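## Task

Place plate M06 so it lies flat and is held by the locators of plate nest N1. Plate M09 must still be sitting in plate nest N2 as it is now. The result counts only if nothing but the nest holds the plates at the end, so release the plate and move the hand away afterwards.

## Robot and tools

Robot: two xArm6-style arms, left_arm and right_arm, each ending in a parallel two-finger gripper. Either arm may do the work; the idle one can be parked out of the way. Bases in the scene frame: left_arm at (+0.027, +0.342, 0) m, quat_wxyz (+0.996, 0, 0, -0.087); right_arm at (-0.039, -0.379, 0) m, quat_wxyz (+1.000, 0, 0, +0.029).

Scene frame: origin on the table top midway between the arms, +z up, +x out across the table, left_arm on the +y side. The names left and right do not refer to image sides. Gripper frame: fingers point along the gripper's +z, and they open and close along its y. The reported end_effector_position is the point between the pads when closed, roughly 2 cm short of the fingertips; closing pushes the tips about 10 mm further along +z. Reported hand positions may be slightly off, more so at long reach.

Gripper: pads open to 84 mm. Grip plates, blocks or reservoirs across their width on the body above the flange. Forcing a pad down over a base flange can jam it so that opening won't release it. To keep holding, command an opening clearly below the reported grip_measured; lower squeezes harder (about 24 N per pad at most; fast closes can hit harder). Returning the read grip_measured still grips parts up to ~6 cm wide, less firmly for wider ones. Held parts may occasionally be tugged briefly.

execute_actions(actions): a list of actions run in sequence. Each action is a table of at most 15 rows; each row lasts one control step (1/30 s), and if fewer than 15 rows are given the final row is repeated for the remaining steps. Every row is one flat list of 14 numbers in [-1, 1] covering both arms: left_arm dx, dy, dz, rx, ry, rz, opening, then right_arm in the same order, always all 14 even if one arm is idle. dx..rz are offsets, not poses: each row is measured from the gripper's measured pose at the start of that action (for a call's first action, the last pose reported in this scene), in that gripper's own axes, not stacked on the previous row. Scale: 1.0 = 0.6 m of translation or 180 degrees; rx, ry, rz form a single rotation vector. Opening is absolute: +1 fully open (0.084 m), -1 closed. An empty list just returns the state and images.

move(target, speed, blocking): target is one 14-number row laid out as above; its motion parts are offsets in each gripper's axes from the pose in this scene's latest result that shows one, and its opening is absolute, sent when the move begins. Each gripper follows a straight line toward its target; both arms finish together in 0.5 to 10 s, stopping short if 10 s is not enough. Rotation takes the shorter direction. speed is m/s, 0.002 to 0.5 (default 0.25); turn rate is capped at twice that in rad/s. Paths do not avoid obstacles or the other arm, grippers lag and may overshoot speed, especially with the arm nearly straight. Faster contact hits harder, and a target set deeper past contact presses harder. blocking=false returns after 0.5 s while motion continues; then use wait or stop before sending new rows or moves. The result adds a move: line giving the ending (done, off_target, moving, held, fault) and any limits (paced = pose clipped; held = a check blocked steps, after which the arm may jump faster), plus each gripper's distance from its target. If only one arm is named, the other finished fine.

wait(seconds): 0 to 10; lets time pass with the last commands held, returns early when a move ends. stop(): brakes a running move (needs stopping distance; fingers keep moving). zoom_image(camera, region): region [x0, y0, x1, y1] in pixels, top-left origin, up to 504x504, on one of cam_head_left, cam_head_right, cam_high, cam_low, cam_left_wrist, cam_right_wrist (all 896x504). read_manual(section): only licence texts, no motion. finished_scene(scene): ends the given scene and reports success; irreversible, so call it only after releasing and clearing.

Controller behaviour: each step the commanded pose is clamped to within 70 mm and 16 degrees of the measured one, then reached by damped IK with position favoured over orientation. Big offsets may need several actions; after an action the arm stops at its last clamped pose. Hand target lines show where each gripper is currently being driven. Pressing on something firm keeps building force while short of target; zero offsets don't relieve it, moving away does. For an arm that must stay put, send the offset back to its desired pose in a reply's first call, zeros afterwards, and always its desired opening.

Results: per-arm position (m), quat_wxyz, linear and angular velocity, grip_measured, joint positions and torques (torques include offsets and noise). A pose unreachable line means the clearance check altered or blocked that arm's command. Joint ranges (rad): waist and forearm roll and wrist roll ±6.283, shoulder -2.059 to 2.094, elbow -3.927 to 0.192, wrist pitch -1.693 to 3.142. Load limits (N m): waist 43.5, shoulder 43.5, elbow 26.1, forearm roll 26.1, wrist pitch 17.4, wrist roll 17.4, held weight included. Reaching one triggers a torque fault: the arm backs off, freezes 10 s and drops the rest of the call. Holding loads heats motors: a MOTOR HOT warning appears from 65 °C, and at 80 °C the arm is braked until cool (OVER-TEMPERATURE FAULT).

Avoid: knocking or placing anything off the table (ends the scene), hard contact between the arms, dropping or slamming parts, hard pushes, disturbing the plate already in its nest, and leaving the gripper holding the seated plate.

Each tool is called after "Emit:" as name([rows], argument=value, ...), one row to a line, values as JSON.

## Session

Emit:
execute_actions(actions=[])

Scene clock: 0.00 s.
left_arm: end_effector_position=(+0.1036, +0.6636, +0.3577) grip_measured=+1.00 end_effector_quat_wxyz=(-0.273, +0.669, +0.486, -0.492) end_effector_velocity=(+0.000, -0.000, -0.000) end_effector_angular_velocity=(-0.000, -0.002, +0.001) | right_arm: end_effector_position=(+0.3598, -0.3555, +0.2500) grip_measured=+1.00 end_effector_quat_wxyz=(+0.001, +1.000, +0.029, +0.000) end_effector_velocity=(+0.000, -0.000, +0.000) end_effector_angular_velocity=(+0.000, -0.001, -0.001)
Joint positions: left_arm=[ 0.962  0.057 -1.271  0.762  2.163 -0.365  0.084] | right_arm=[ 0.003 -0.267 -0.927 -0.002  1.193  0.002  0.084]
Joint velocities: left_arm=[ 0.    -0.    -0.001 -0.002 -0.    -0.001 -0.   ] | right_arm=[-0.001  0.    -0.    -0.    -0.     0.    -0.   ]
Joint torques (N m, as the arm reports them, + toward a larger angle): no reading
Hand target (left_arm): +0.104, +0.664, +0.358; -0.273, +0.669, +0.486, -0.492
Hand target (right_arm): +0.360, -0.355, +0.250; +0.001, +1.000, +0.029, +0.000

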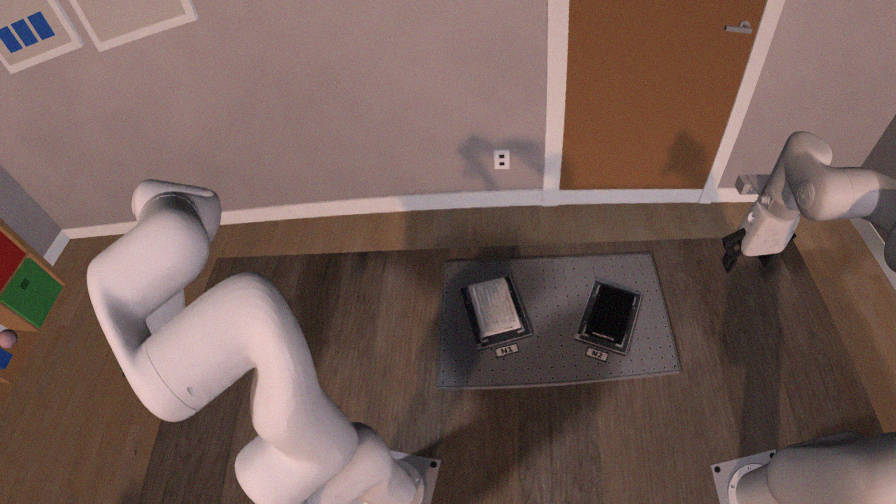

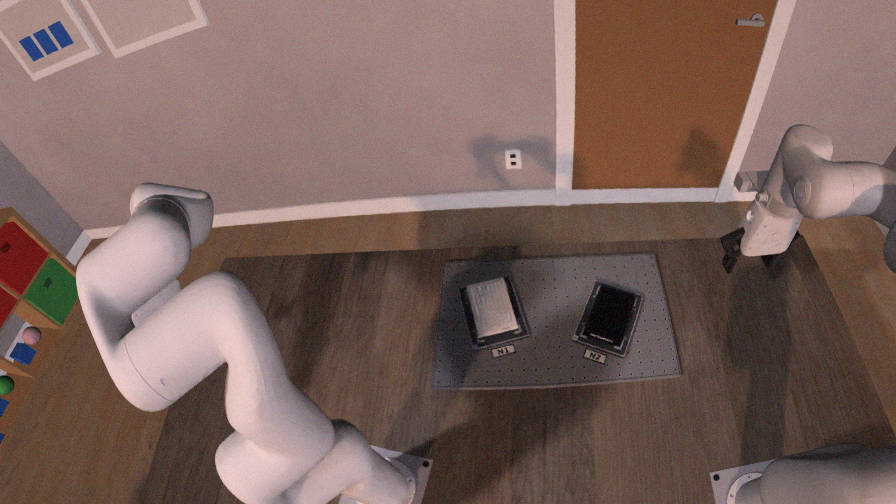

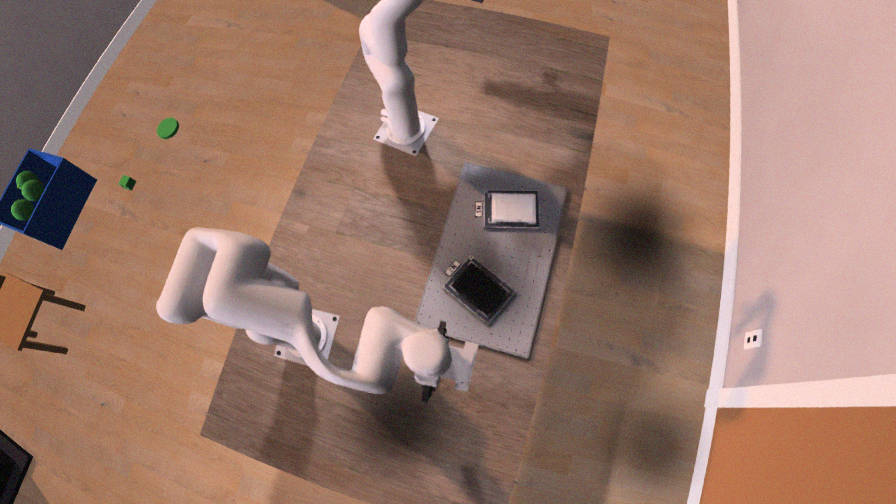

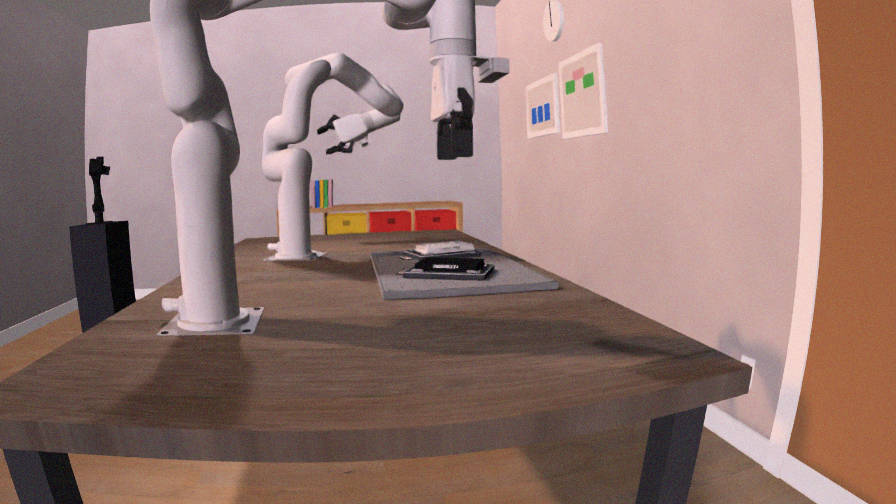

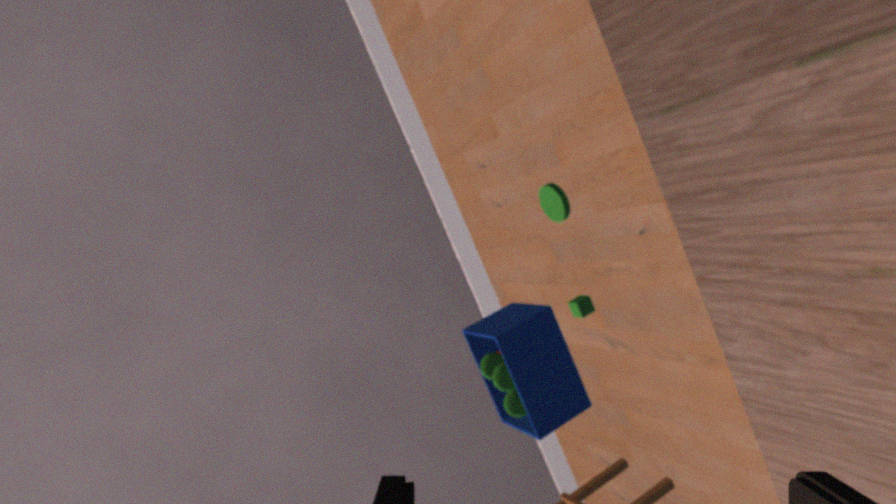

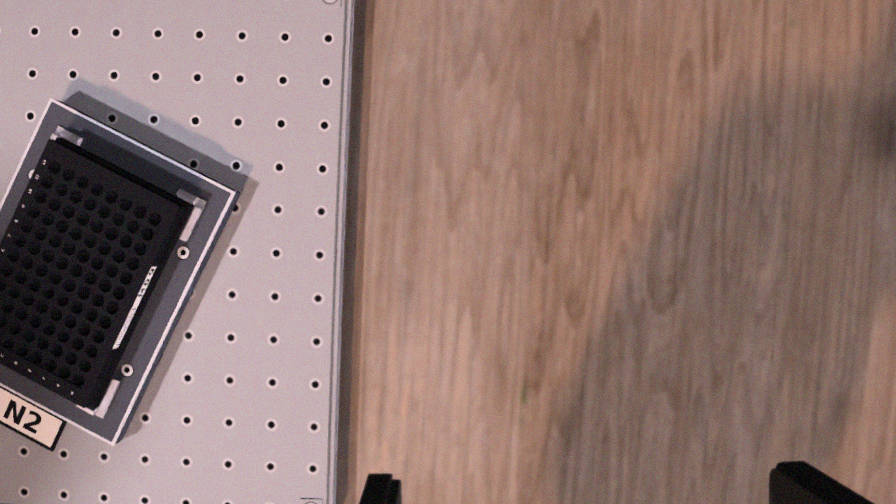

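Emit:
zoom_image(camera="cam_high", region=[440,160,600,250])

Emit:
zoom_image(camera="cam_low", region=[370,220,530,310])

Emit:
zoom_image(camera="cam_head_left", region=[430,250,590,370])

Region (440, 160, 600, 250) of cam_high's 896x504 image, scaled by 3.150, with more detail than that image has; it fills the top 284 rows of this view, and the rest is white.

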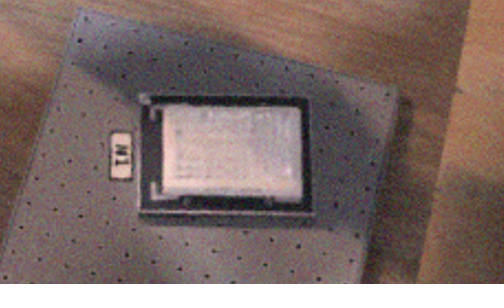

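Region (370, 220, 530, 310) of cam_low's 896x504 image, scaled by 3.150, with more detail than that image has; it fills the top 284 rows of this view, and the rest is white.

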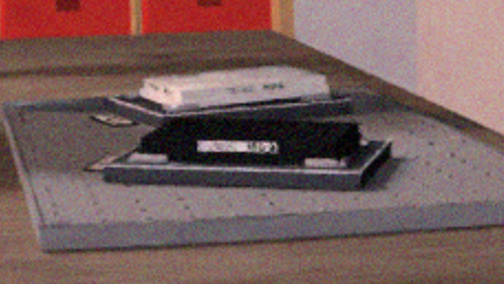

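Region (430, 250, 590, 370) of cam_head_left's 896x504 image, scaled by 3.150, with more detail than that image has; it fills the top 378 rows of this view, and the rest is white.

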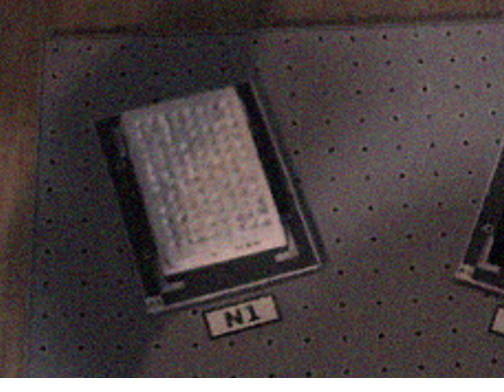

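Emit:
move(target=[-0.775,0.672,-0.223,-0.196,0.353,0.349,1,-0.1,0.2,-0.05,0,0,0,1])

Scene clock: 24.80 s.
left_arm: end_effector_position=(+0.3628, +0.0982, +0.2519) grip_measured=+1.00 end_effector_quat_wxyz=(+0.002, +1.000, +0.001, +0.002) end_effector_velocity=(+0.001, -0.001, +0.000) end_effector_angular_velocity=(-0.001, -0.002, -0.000) | right_arm: end_effector_position=(+0.3070, -0.4790, +0.2801) grip_measured=+1.00 end_effector_quat_wxyz=(+0.002, +1.000, +0.029, -0.000) end_effector_velocity=(-0.000, -0.000, +0.000) end_effector_angular_velocity=(-0.000, -0.000, -0.002)
Joint positions: left_arm=[-0.453 -0.22  -0.976 -0.001  1.191 -0.63   0.084] | right_arm=[-0.336 -0.418 -0.881 -0.003  1.299 -0.337  0.084]
Joint velocities: left_arm=[-0.001  0.002 -0.002  0.001 -0.003 -0.001 -0.   ] | right_arm=[-0.    -0.    -0.    -0.    -0.     0.001  0.   ]
Joint torques (N m, as the arm reports them, + toward a larger angle): left_arm=[  0.49 -22.26 -13.2   -1.04  -1.21   0.22] | right_arm=[ -0.13  -7.85 -15.14  -0.81  -2.06   0.07]
Hand target (left_arm): +0.363, +0.098, +0.252; +0.001, +1.000, +0.001, +0.001
Hand target (right_arm): +0.307, -0.479, +0.280; +0.002, +1.000, +0.029, -0.000
Off the commanded pose (left_arm): 0.003 m, 0 deg.
Off the commanded pose (right_arm): 0.000 m, 0 deg.
move: done

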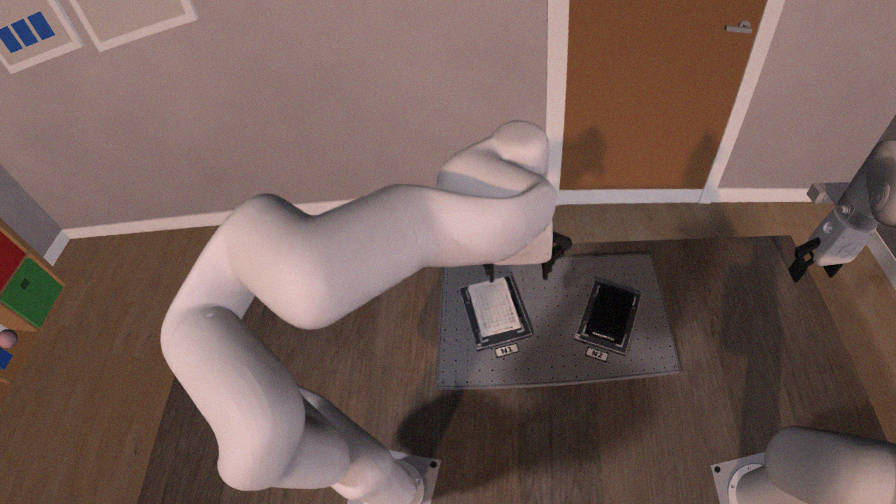

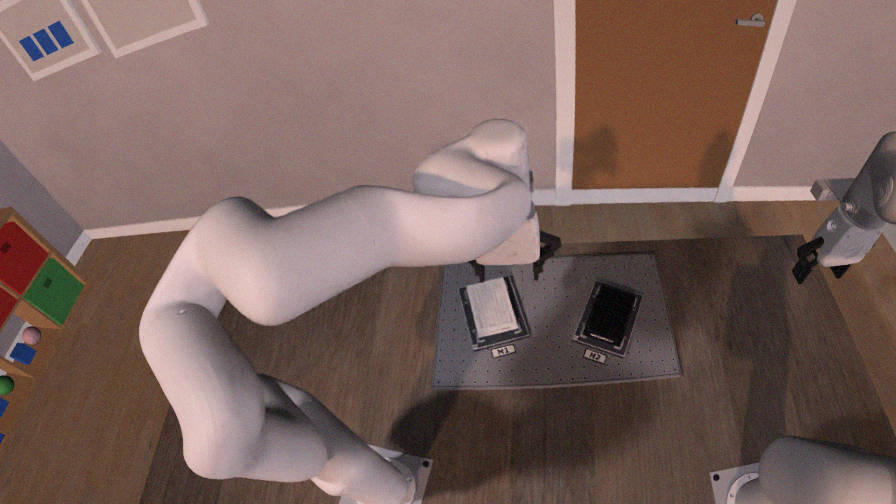

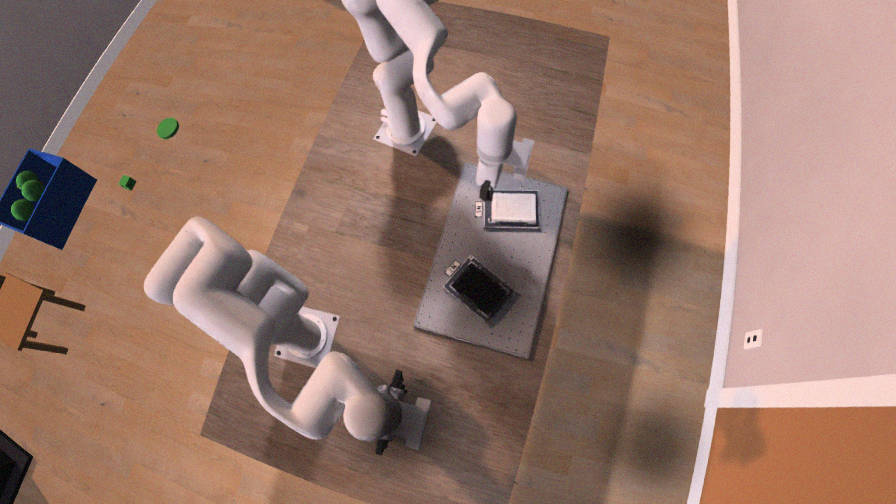

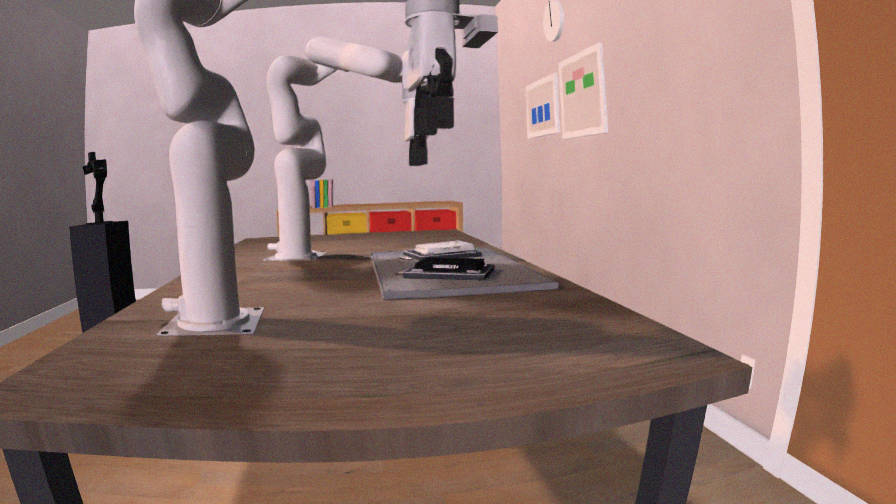

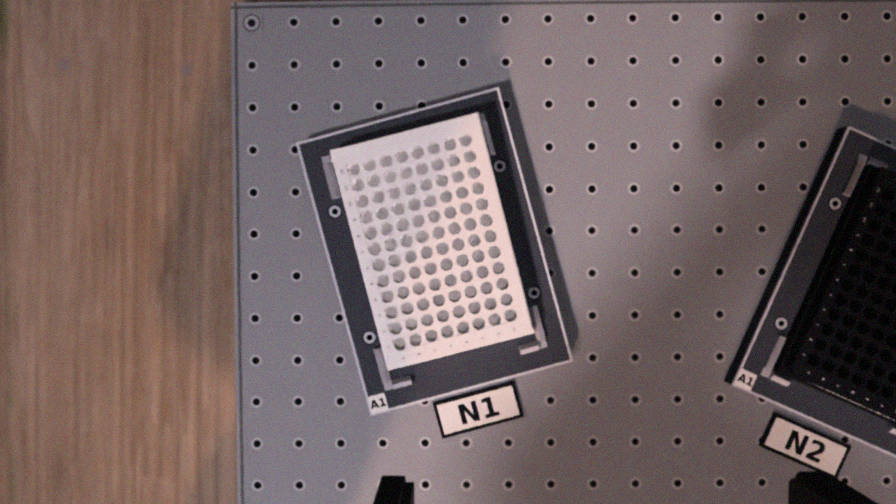

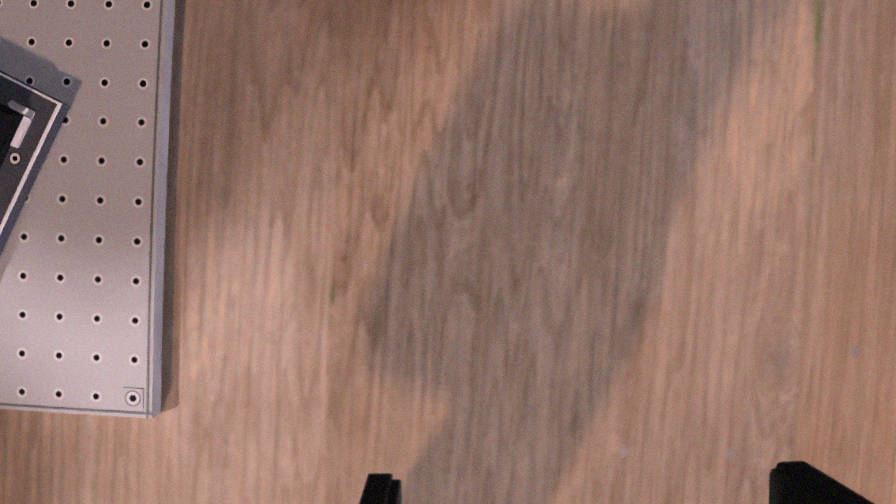

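Emit:
zoom_image(camera="cam_left_wrist", region=[280,70,600,430])

Region (280, 70, 600, 430) of cam_left_wrist's 896x504 image, scaled by 1.400, with more detail than that image has.

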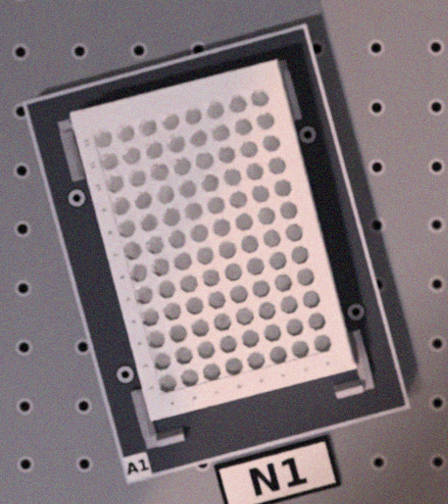

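Emit:
move(target=[0.123,-0.07,0.22,0,0,-0.075,1,0,0,0,0,0,0,1])

Emit:
zoom_image(camera="cam_left_wrist", region=[330,150,834,504])

Scene clock: 37.27 s.
left_arm: end_effector_position=(+0.4367, +0.1396, +0.1202) grip_measured=+1.00 end_effector_quat_wxyz=(+0.002, +0.993, +0.118, +0.002) end_effector_velocity=(-0.001, +0.002, -0.004) end_effector_angular_velocity=(+0.003, +0.008, +0.004) | right_arm: end_effector_position=(+0.3070, -0.4790, +0.2801) grip_measured=+1.00 end_effector_quat_wxyz=(+0.002, +1.000, +0.029, -0.000) end_effector_velocity=(-0.000, -0.000, -0.000) end_effector_angular_velocity=(+0.000, +0.001, +0.001)
Joint positions: left_arm=[-0.283  0.076 -0.901 -0.002  0.82  -0.694  0.084] | right_arm=[-0.336 -0.418 -0.881 -0.003  1.299 -0.337  0.084]
Joint velocities: left_arm=[ 0.002  0.006  0.003 -0.001 -0.001 -0.001  0.   ] | right_arm=[-0.     0.     0.001 -0.    -0.    -0.001 -0.   ]
Joint torques (N m, as the arm reports them, + toward a larger angle): left_arm=[  0.97 -27.52 -11.96  -0.99  -1.16   0.14] | right_arm=[ -0.28  -7.53 -15.36  -0.55  -1.78   0.07]
Hand target (left_arm): +0.436, +0.140, +0.120; +0.002, +0.993, +0.119, +0.001
Hand target (right_arm): +0.307, -0.479, +0.280; +0.002, +1.000, +0.029, -0.000
Off the commanded pose (left_arm): 0.001 m, 0 deg.
Off the commanded pose (right_arm): 0.000 m, 0 deg.
move: done

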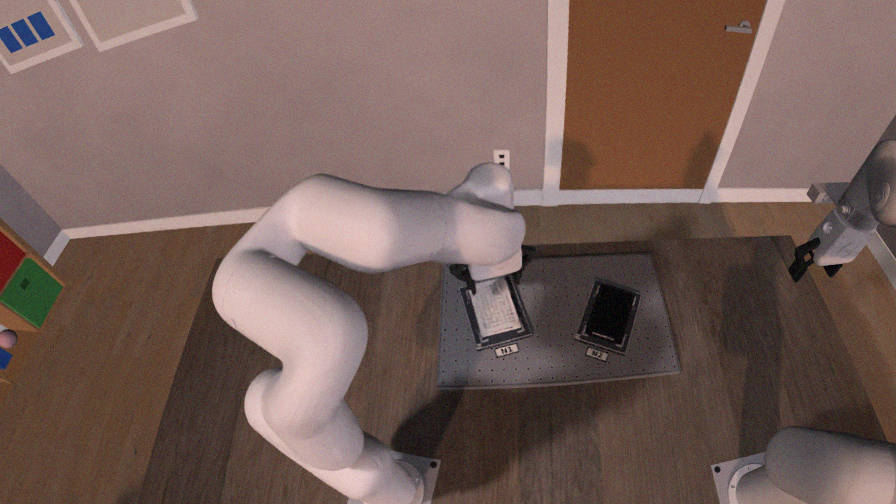

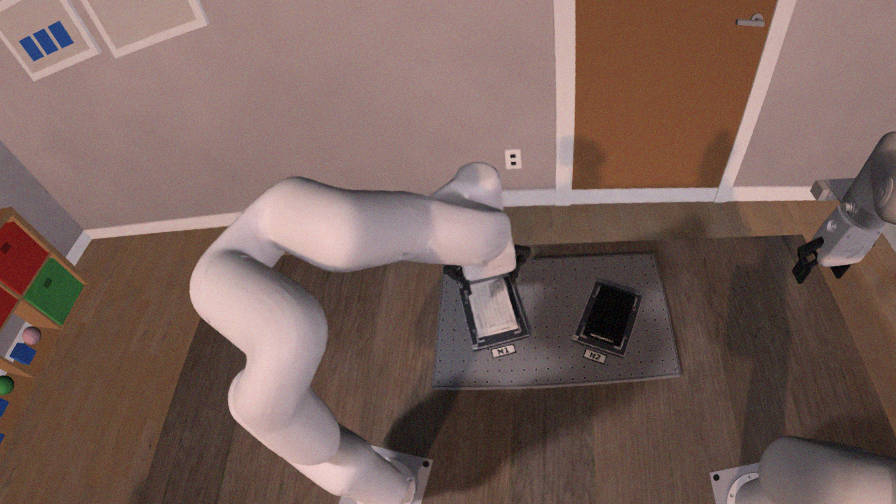

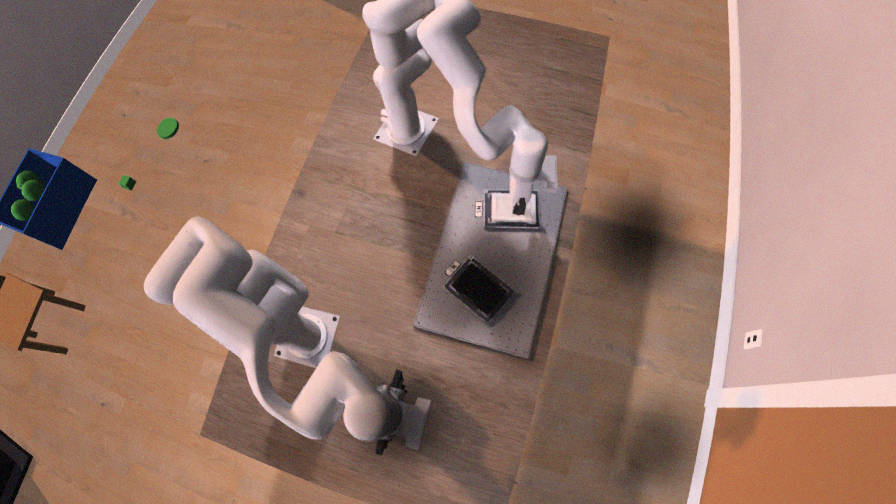

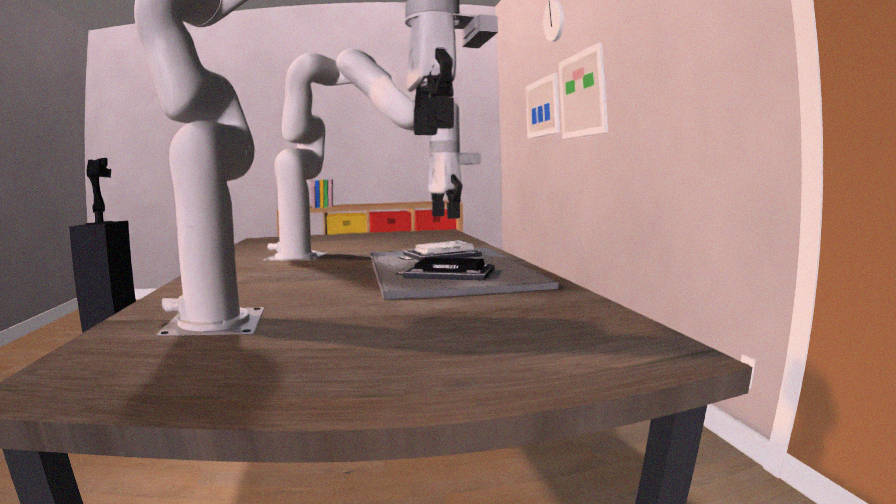

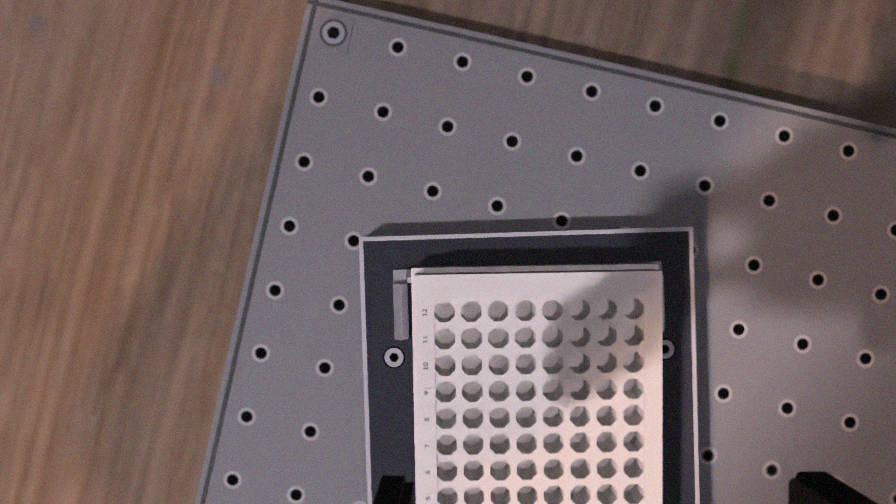

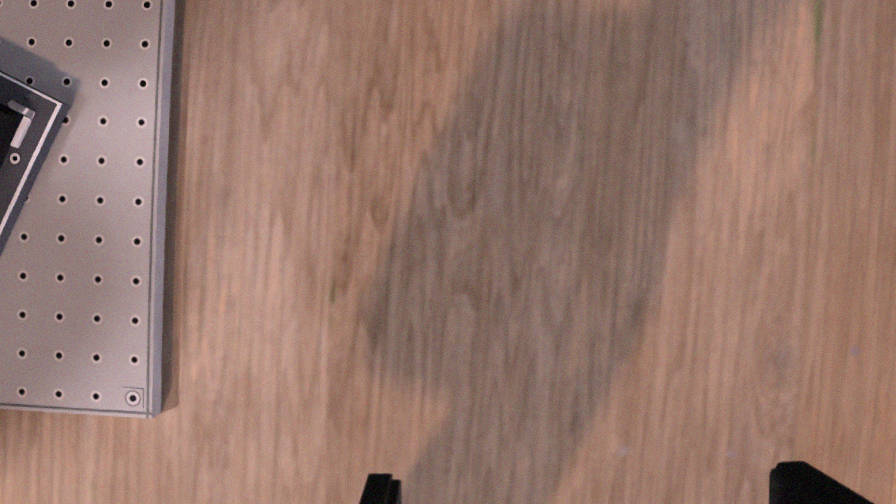

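Region (330, 150, 834, 504) of cam_left_wrist's 896x504 image, scaled by 1.000; it fills the top 354 rows of this view, and the rest is white.

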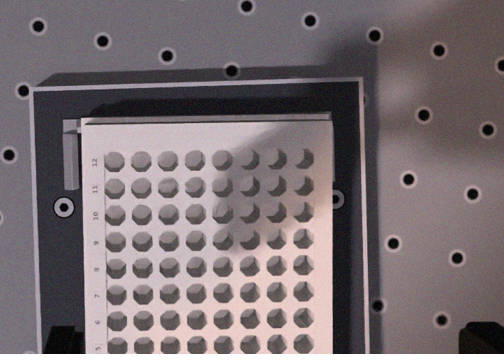

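Emit:
move(target=[0.172,0.01,0,0,0,0,-1,0,0,0,0,0,0,1])

Emit:
move(target=[0,0,0.085,0,0,0,-1,0,0,0,0,0,0,1], speed=0.08)

Emit:
zoom_image(camera="cam_low", region=[390,190,510,270])

Emit:
zoom_image(camera="cam_high", region=[460,150,600,250])

Scene clock: 51.97 s.
left_arm: end_effector_position=(+0.5381, +0.1580, +0.1203) grip_measured=-1.00 end_effector_quat_wxyz=(+0.002, +0.993, +0.118, +0.002) end_effector_velocity=(+0.001, +0.001, +0.000) end_effector_angular_velocity=(-0.001, +0.000, +0.001) | right_arm: end_effector_position=(+0.3070, -0.4790, +0.2801) grip_measured=+1.00 end_effector_quat_wxyz=(+0.002, +1.000, +0.029, -0.000) end_effector_velocity=(+0.000, +0.000, -0.000) end_effector_angular_velocity=(-0.000, +0.000, +0.001)
Joint positions: left_arm=[-0.17   0.342 -1.263 -0.003  0.916 -0.58   0.   ] | right_arm=[-0.336 -0.418 -0.881 -0.003  1.299 -0.337  0.084]
Joint velocities: left_arm=[ 0.002  0.002 -0.004 -0.001  0.002  0.002  0.   ] | right_arm=[ 0. -0.  0. -0. -0. -0.  0.]
Joint torques (N m, as the arm reports them, + toward a larger angle): left_arm=[  0.56 -35.31 -12.11  -1.1   -1.19   0.27] | right_arm=[  0.21  -7.34 -14.83  -0.71  -1.99   0.31]
Hand target (left_arm): +0.538, +0.158, +0.120; +0.002, +0.993, +0.118, +0.002
Hand target (right_arm): +0.307, -0.479, +0.280; +0.002, +1.000, +0.029, -0.000
Off the commanded pose (left_arm): 0.000 m, 0 deg.
Off the commanded pose (right_arm): 0.000 m, 0 deg.
move: done

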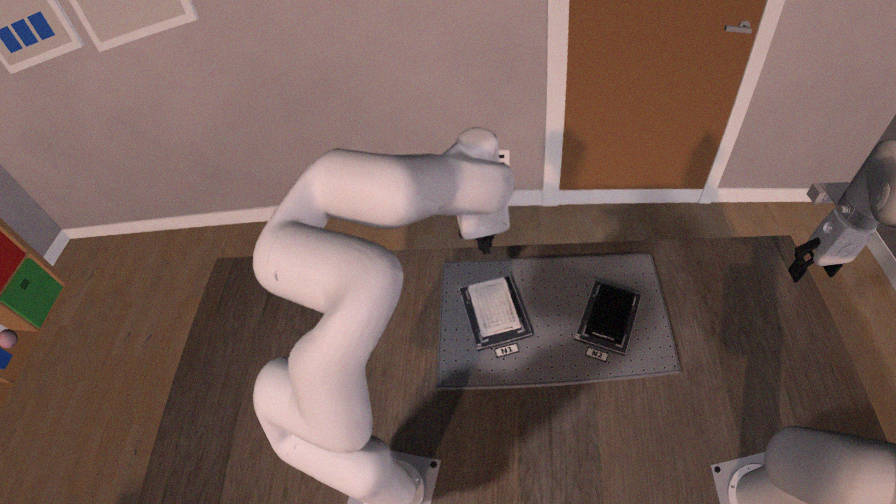

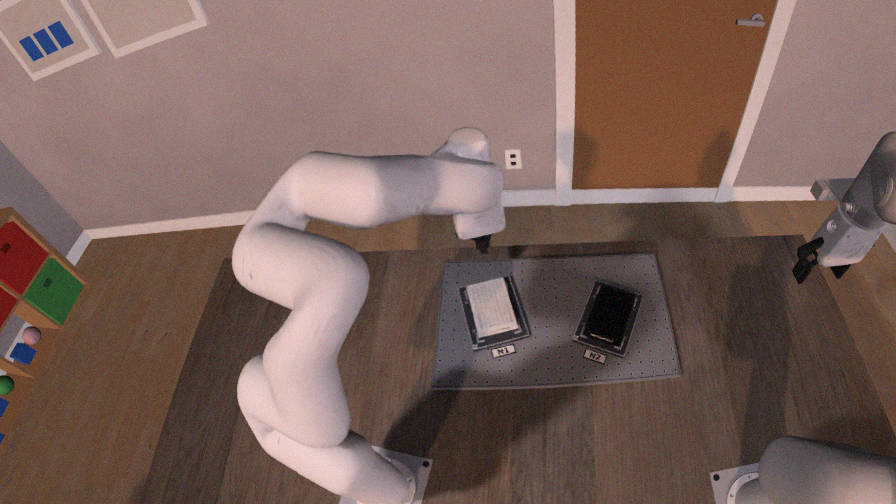

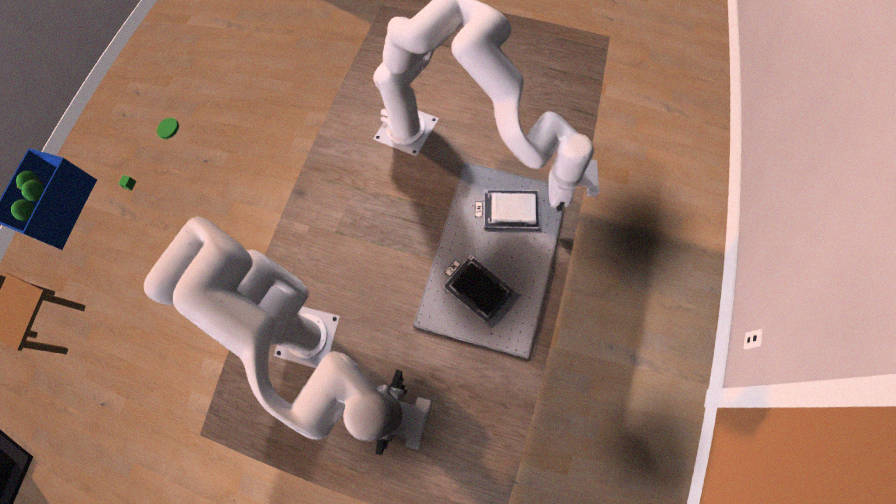

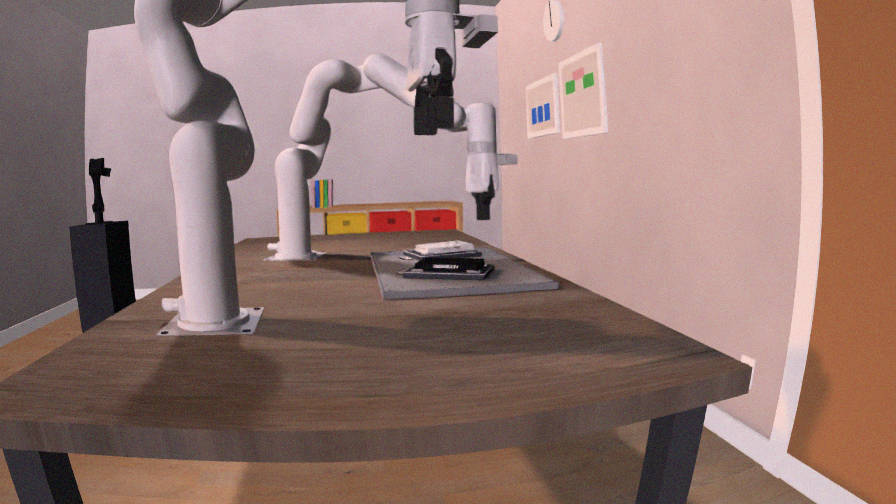

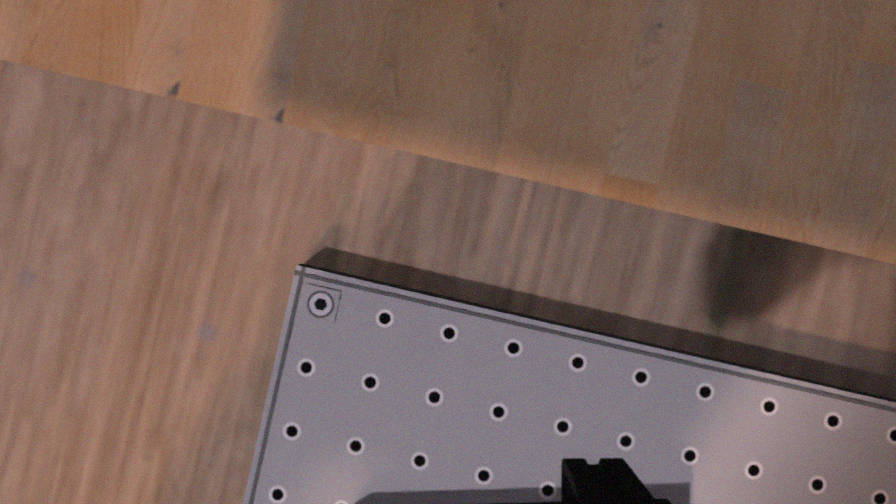

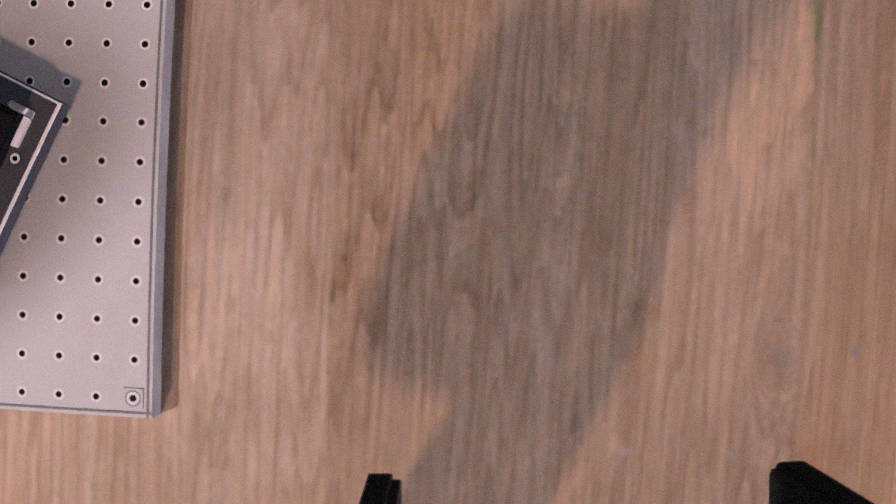

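Scene clock: 52.93 s.
left_arm: end_effector_position=(+0.5385, +0.1576, +0.0698) grip_measured=-1.00 end_effector_quat_wxyz=(+0.002, +0.993, +0.118, +0.002) end_effector_velocity=(+0.002, -0.001, +0.004) end_effector_angular_velocity=(-0.003, -0.008, -0.000) | right_arm: end_effector_position=(+0.3070, -0.4790, +0.2801) grip_measured=+1.00 end_effector_quat_wxyz=(+0.002, +1.000, +0.029, -0.000) end_effector_velocity=(-0.000, +0.000, -0.000) end_effector_angular_velocity=(-0.000, +0.000, -0.000)
Joint positions: left_arm=[-0.17   0.425 -1.225 -0.003  0.793 -0.58   0.   ] | right_arm=[-0.336 -0.418 -0.881 -0.003  1.299 -0.337  0.084]
Joint velocities: left_arm=[-0.    -0.004 -0.003  0.    -0.001  0.     0.   ] | right_arm=[ 0.     0.    -0.    -0.     0.     0.001  0.   ]
Joint torques (N m, as the arm reports them, + toward a larger angle): left_arm=[  0.74 -35.8  -11.54  -1.03  -1.44   0.33] | right_arm=[ -0.23  -8.07 -15.18  -0.59  -2.14  -0.06]
Hand target (left_arm): +0.538, +0.158, +0.069; +0.002, +0.993, +0.118, +0.002
Hand target (right_arm): +0.307, -0.479, +0.280; +0.002, +1.000, +0.029, -0.000
Off the commanded pose (left_arm): 0.001 m, 0 deg.
Off the commanded pose (right_arm): 0.000 m, 0 deg.
move: done

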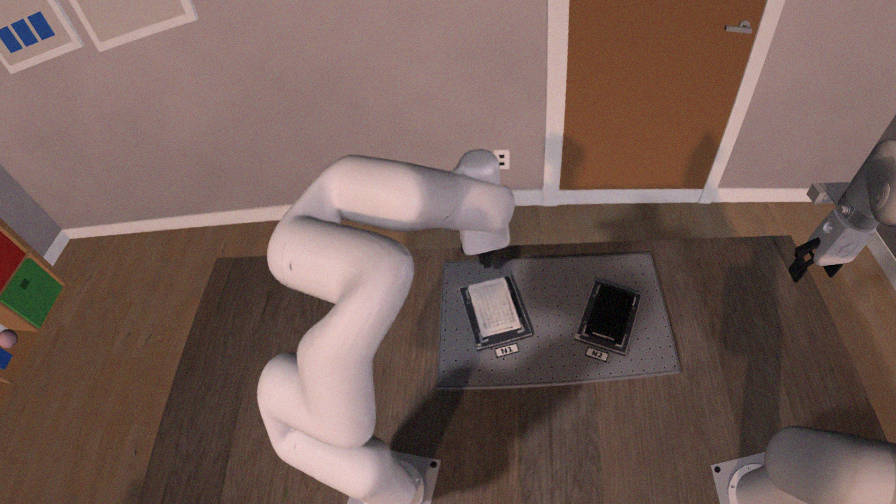

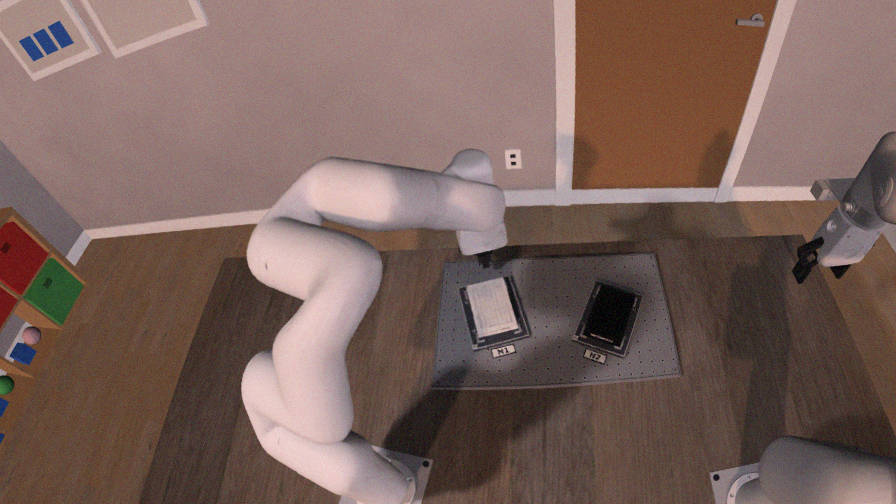

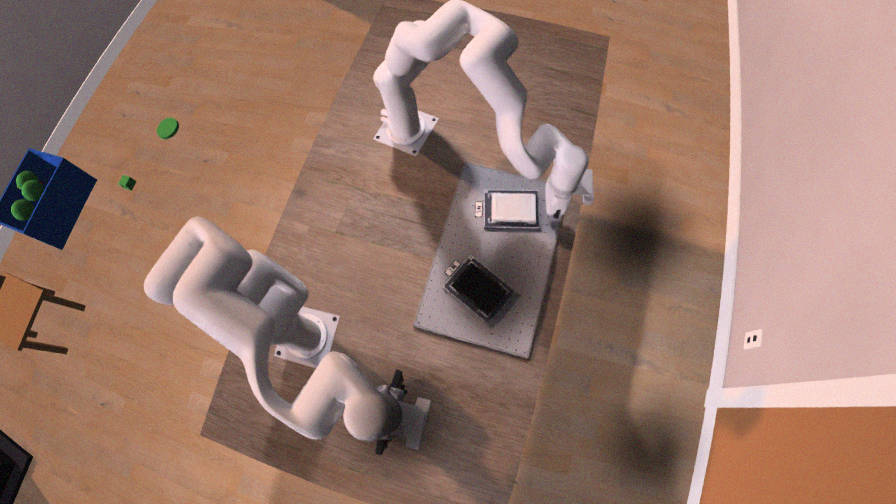

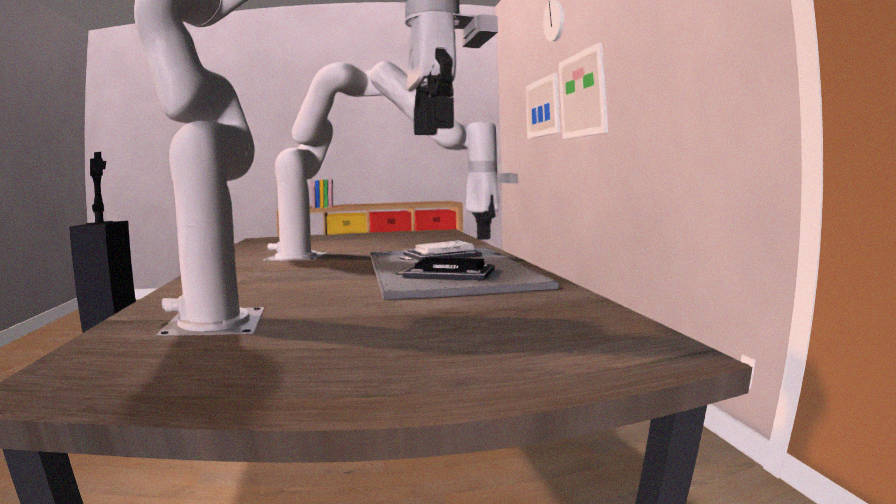

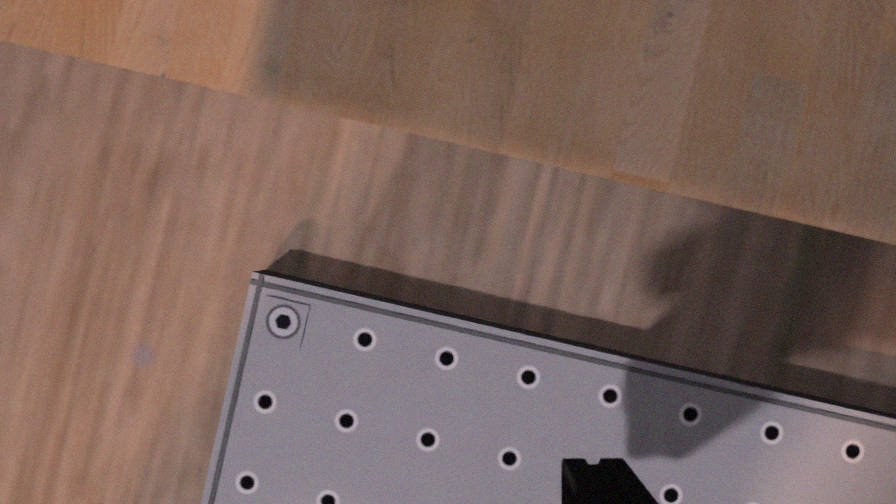

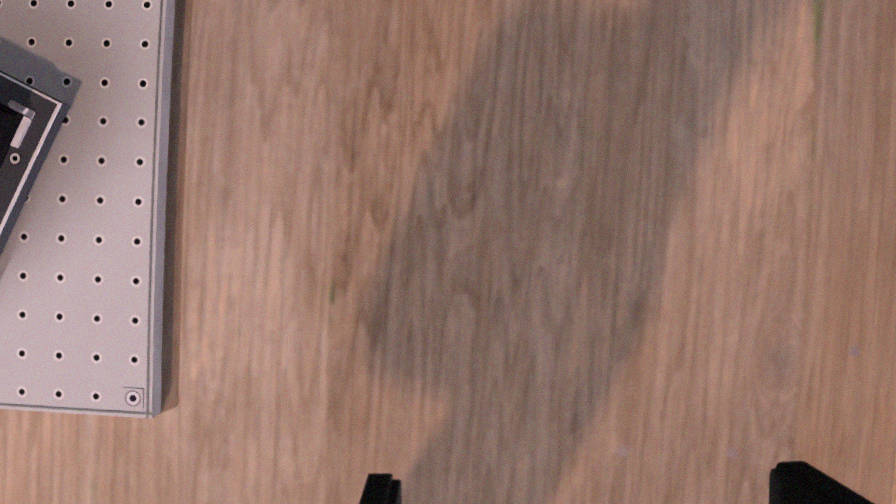

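Region (390, 190, 510, 270) of cam_low's 896x504 image, scaled by 4.200, with more detail than that image has.

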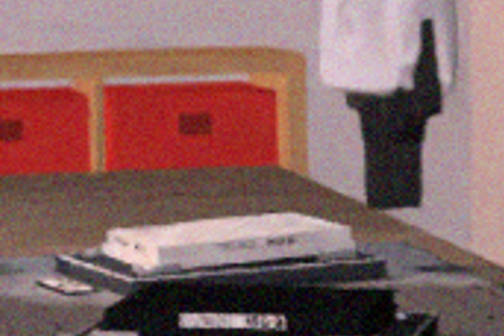

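Region (460, 150, 600, 250) of cam_high's 896x504 image, scaled by 3.600, with more detail than that image has; it fills the top 360 rows of this view, and the rest is white.

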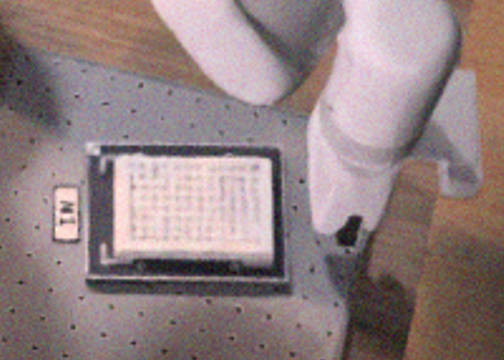

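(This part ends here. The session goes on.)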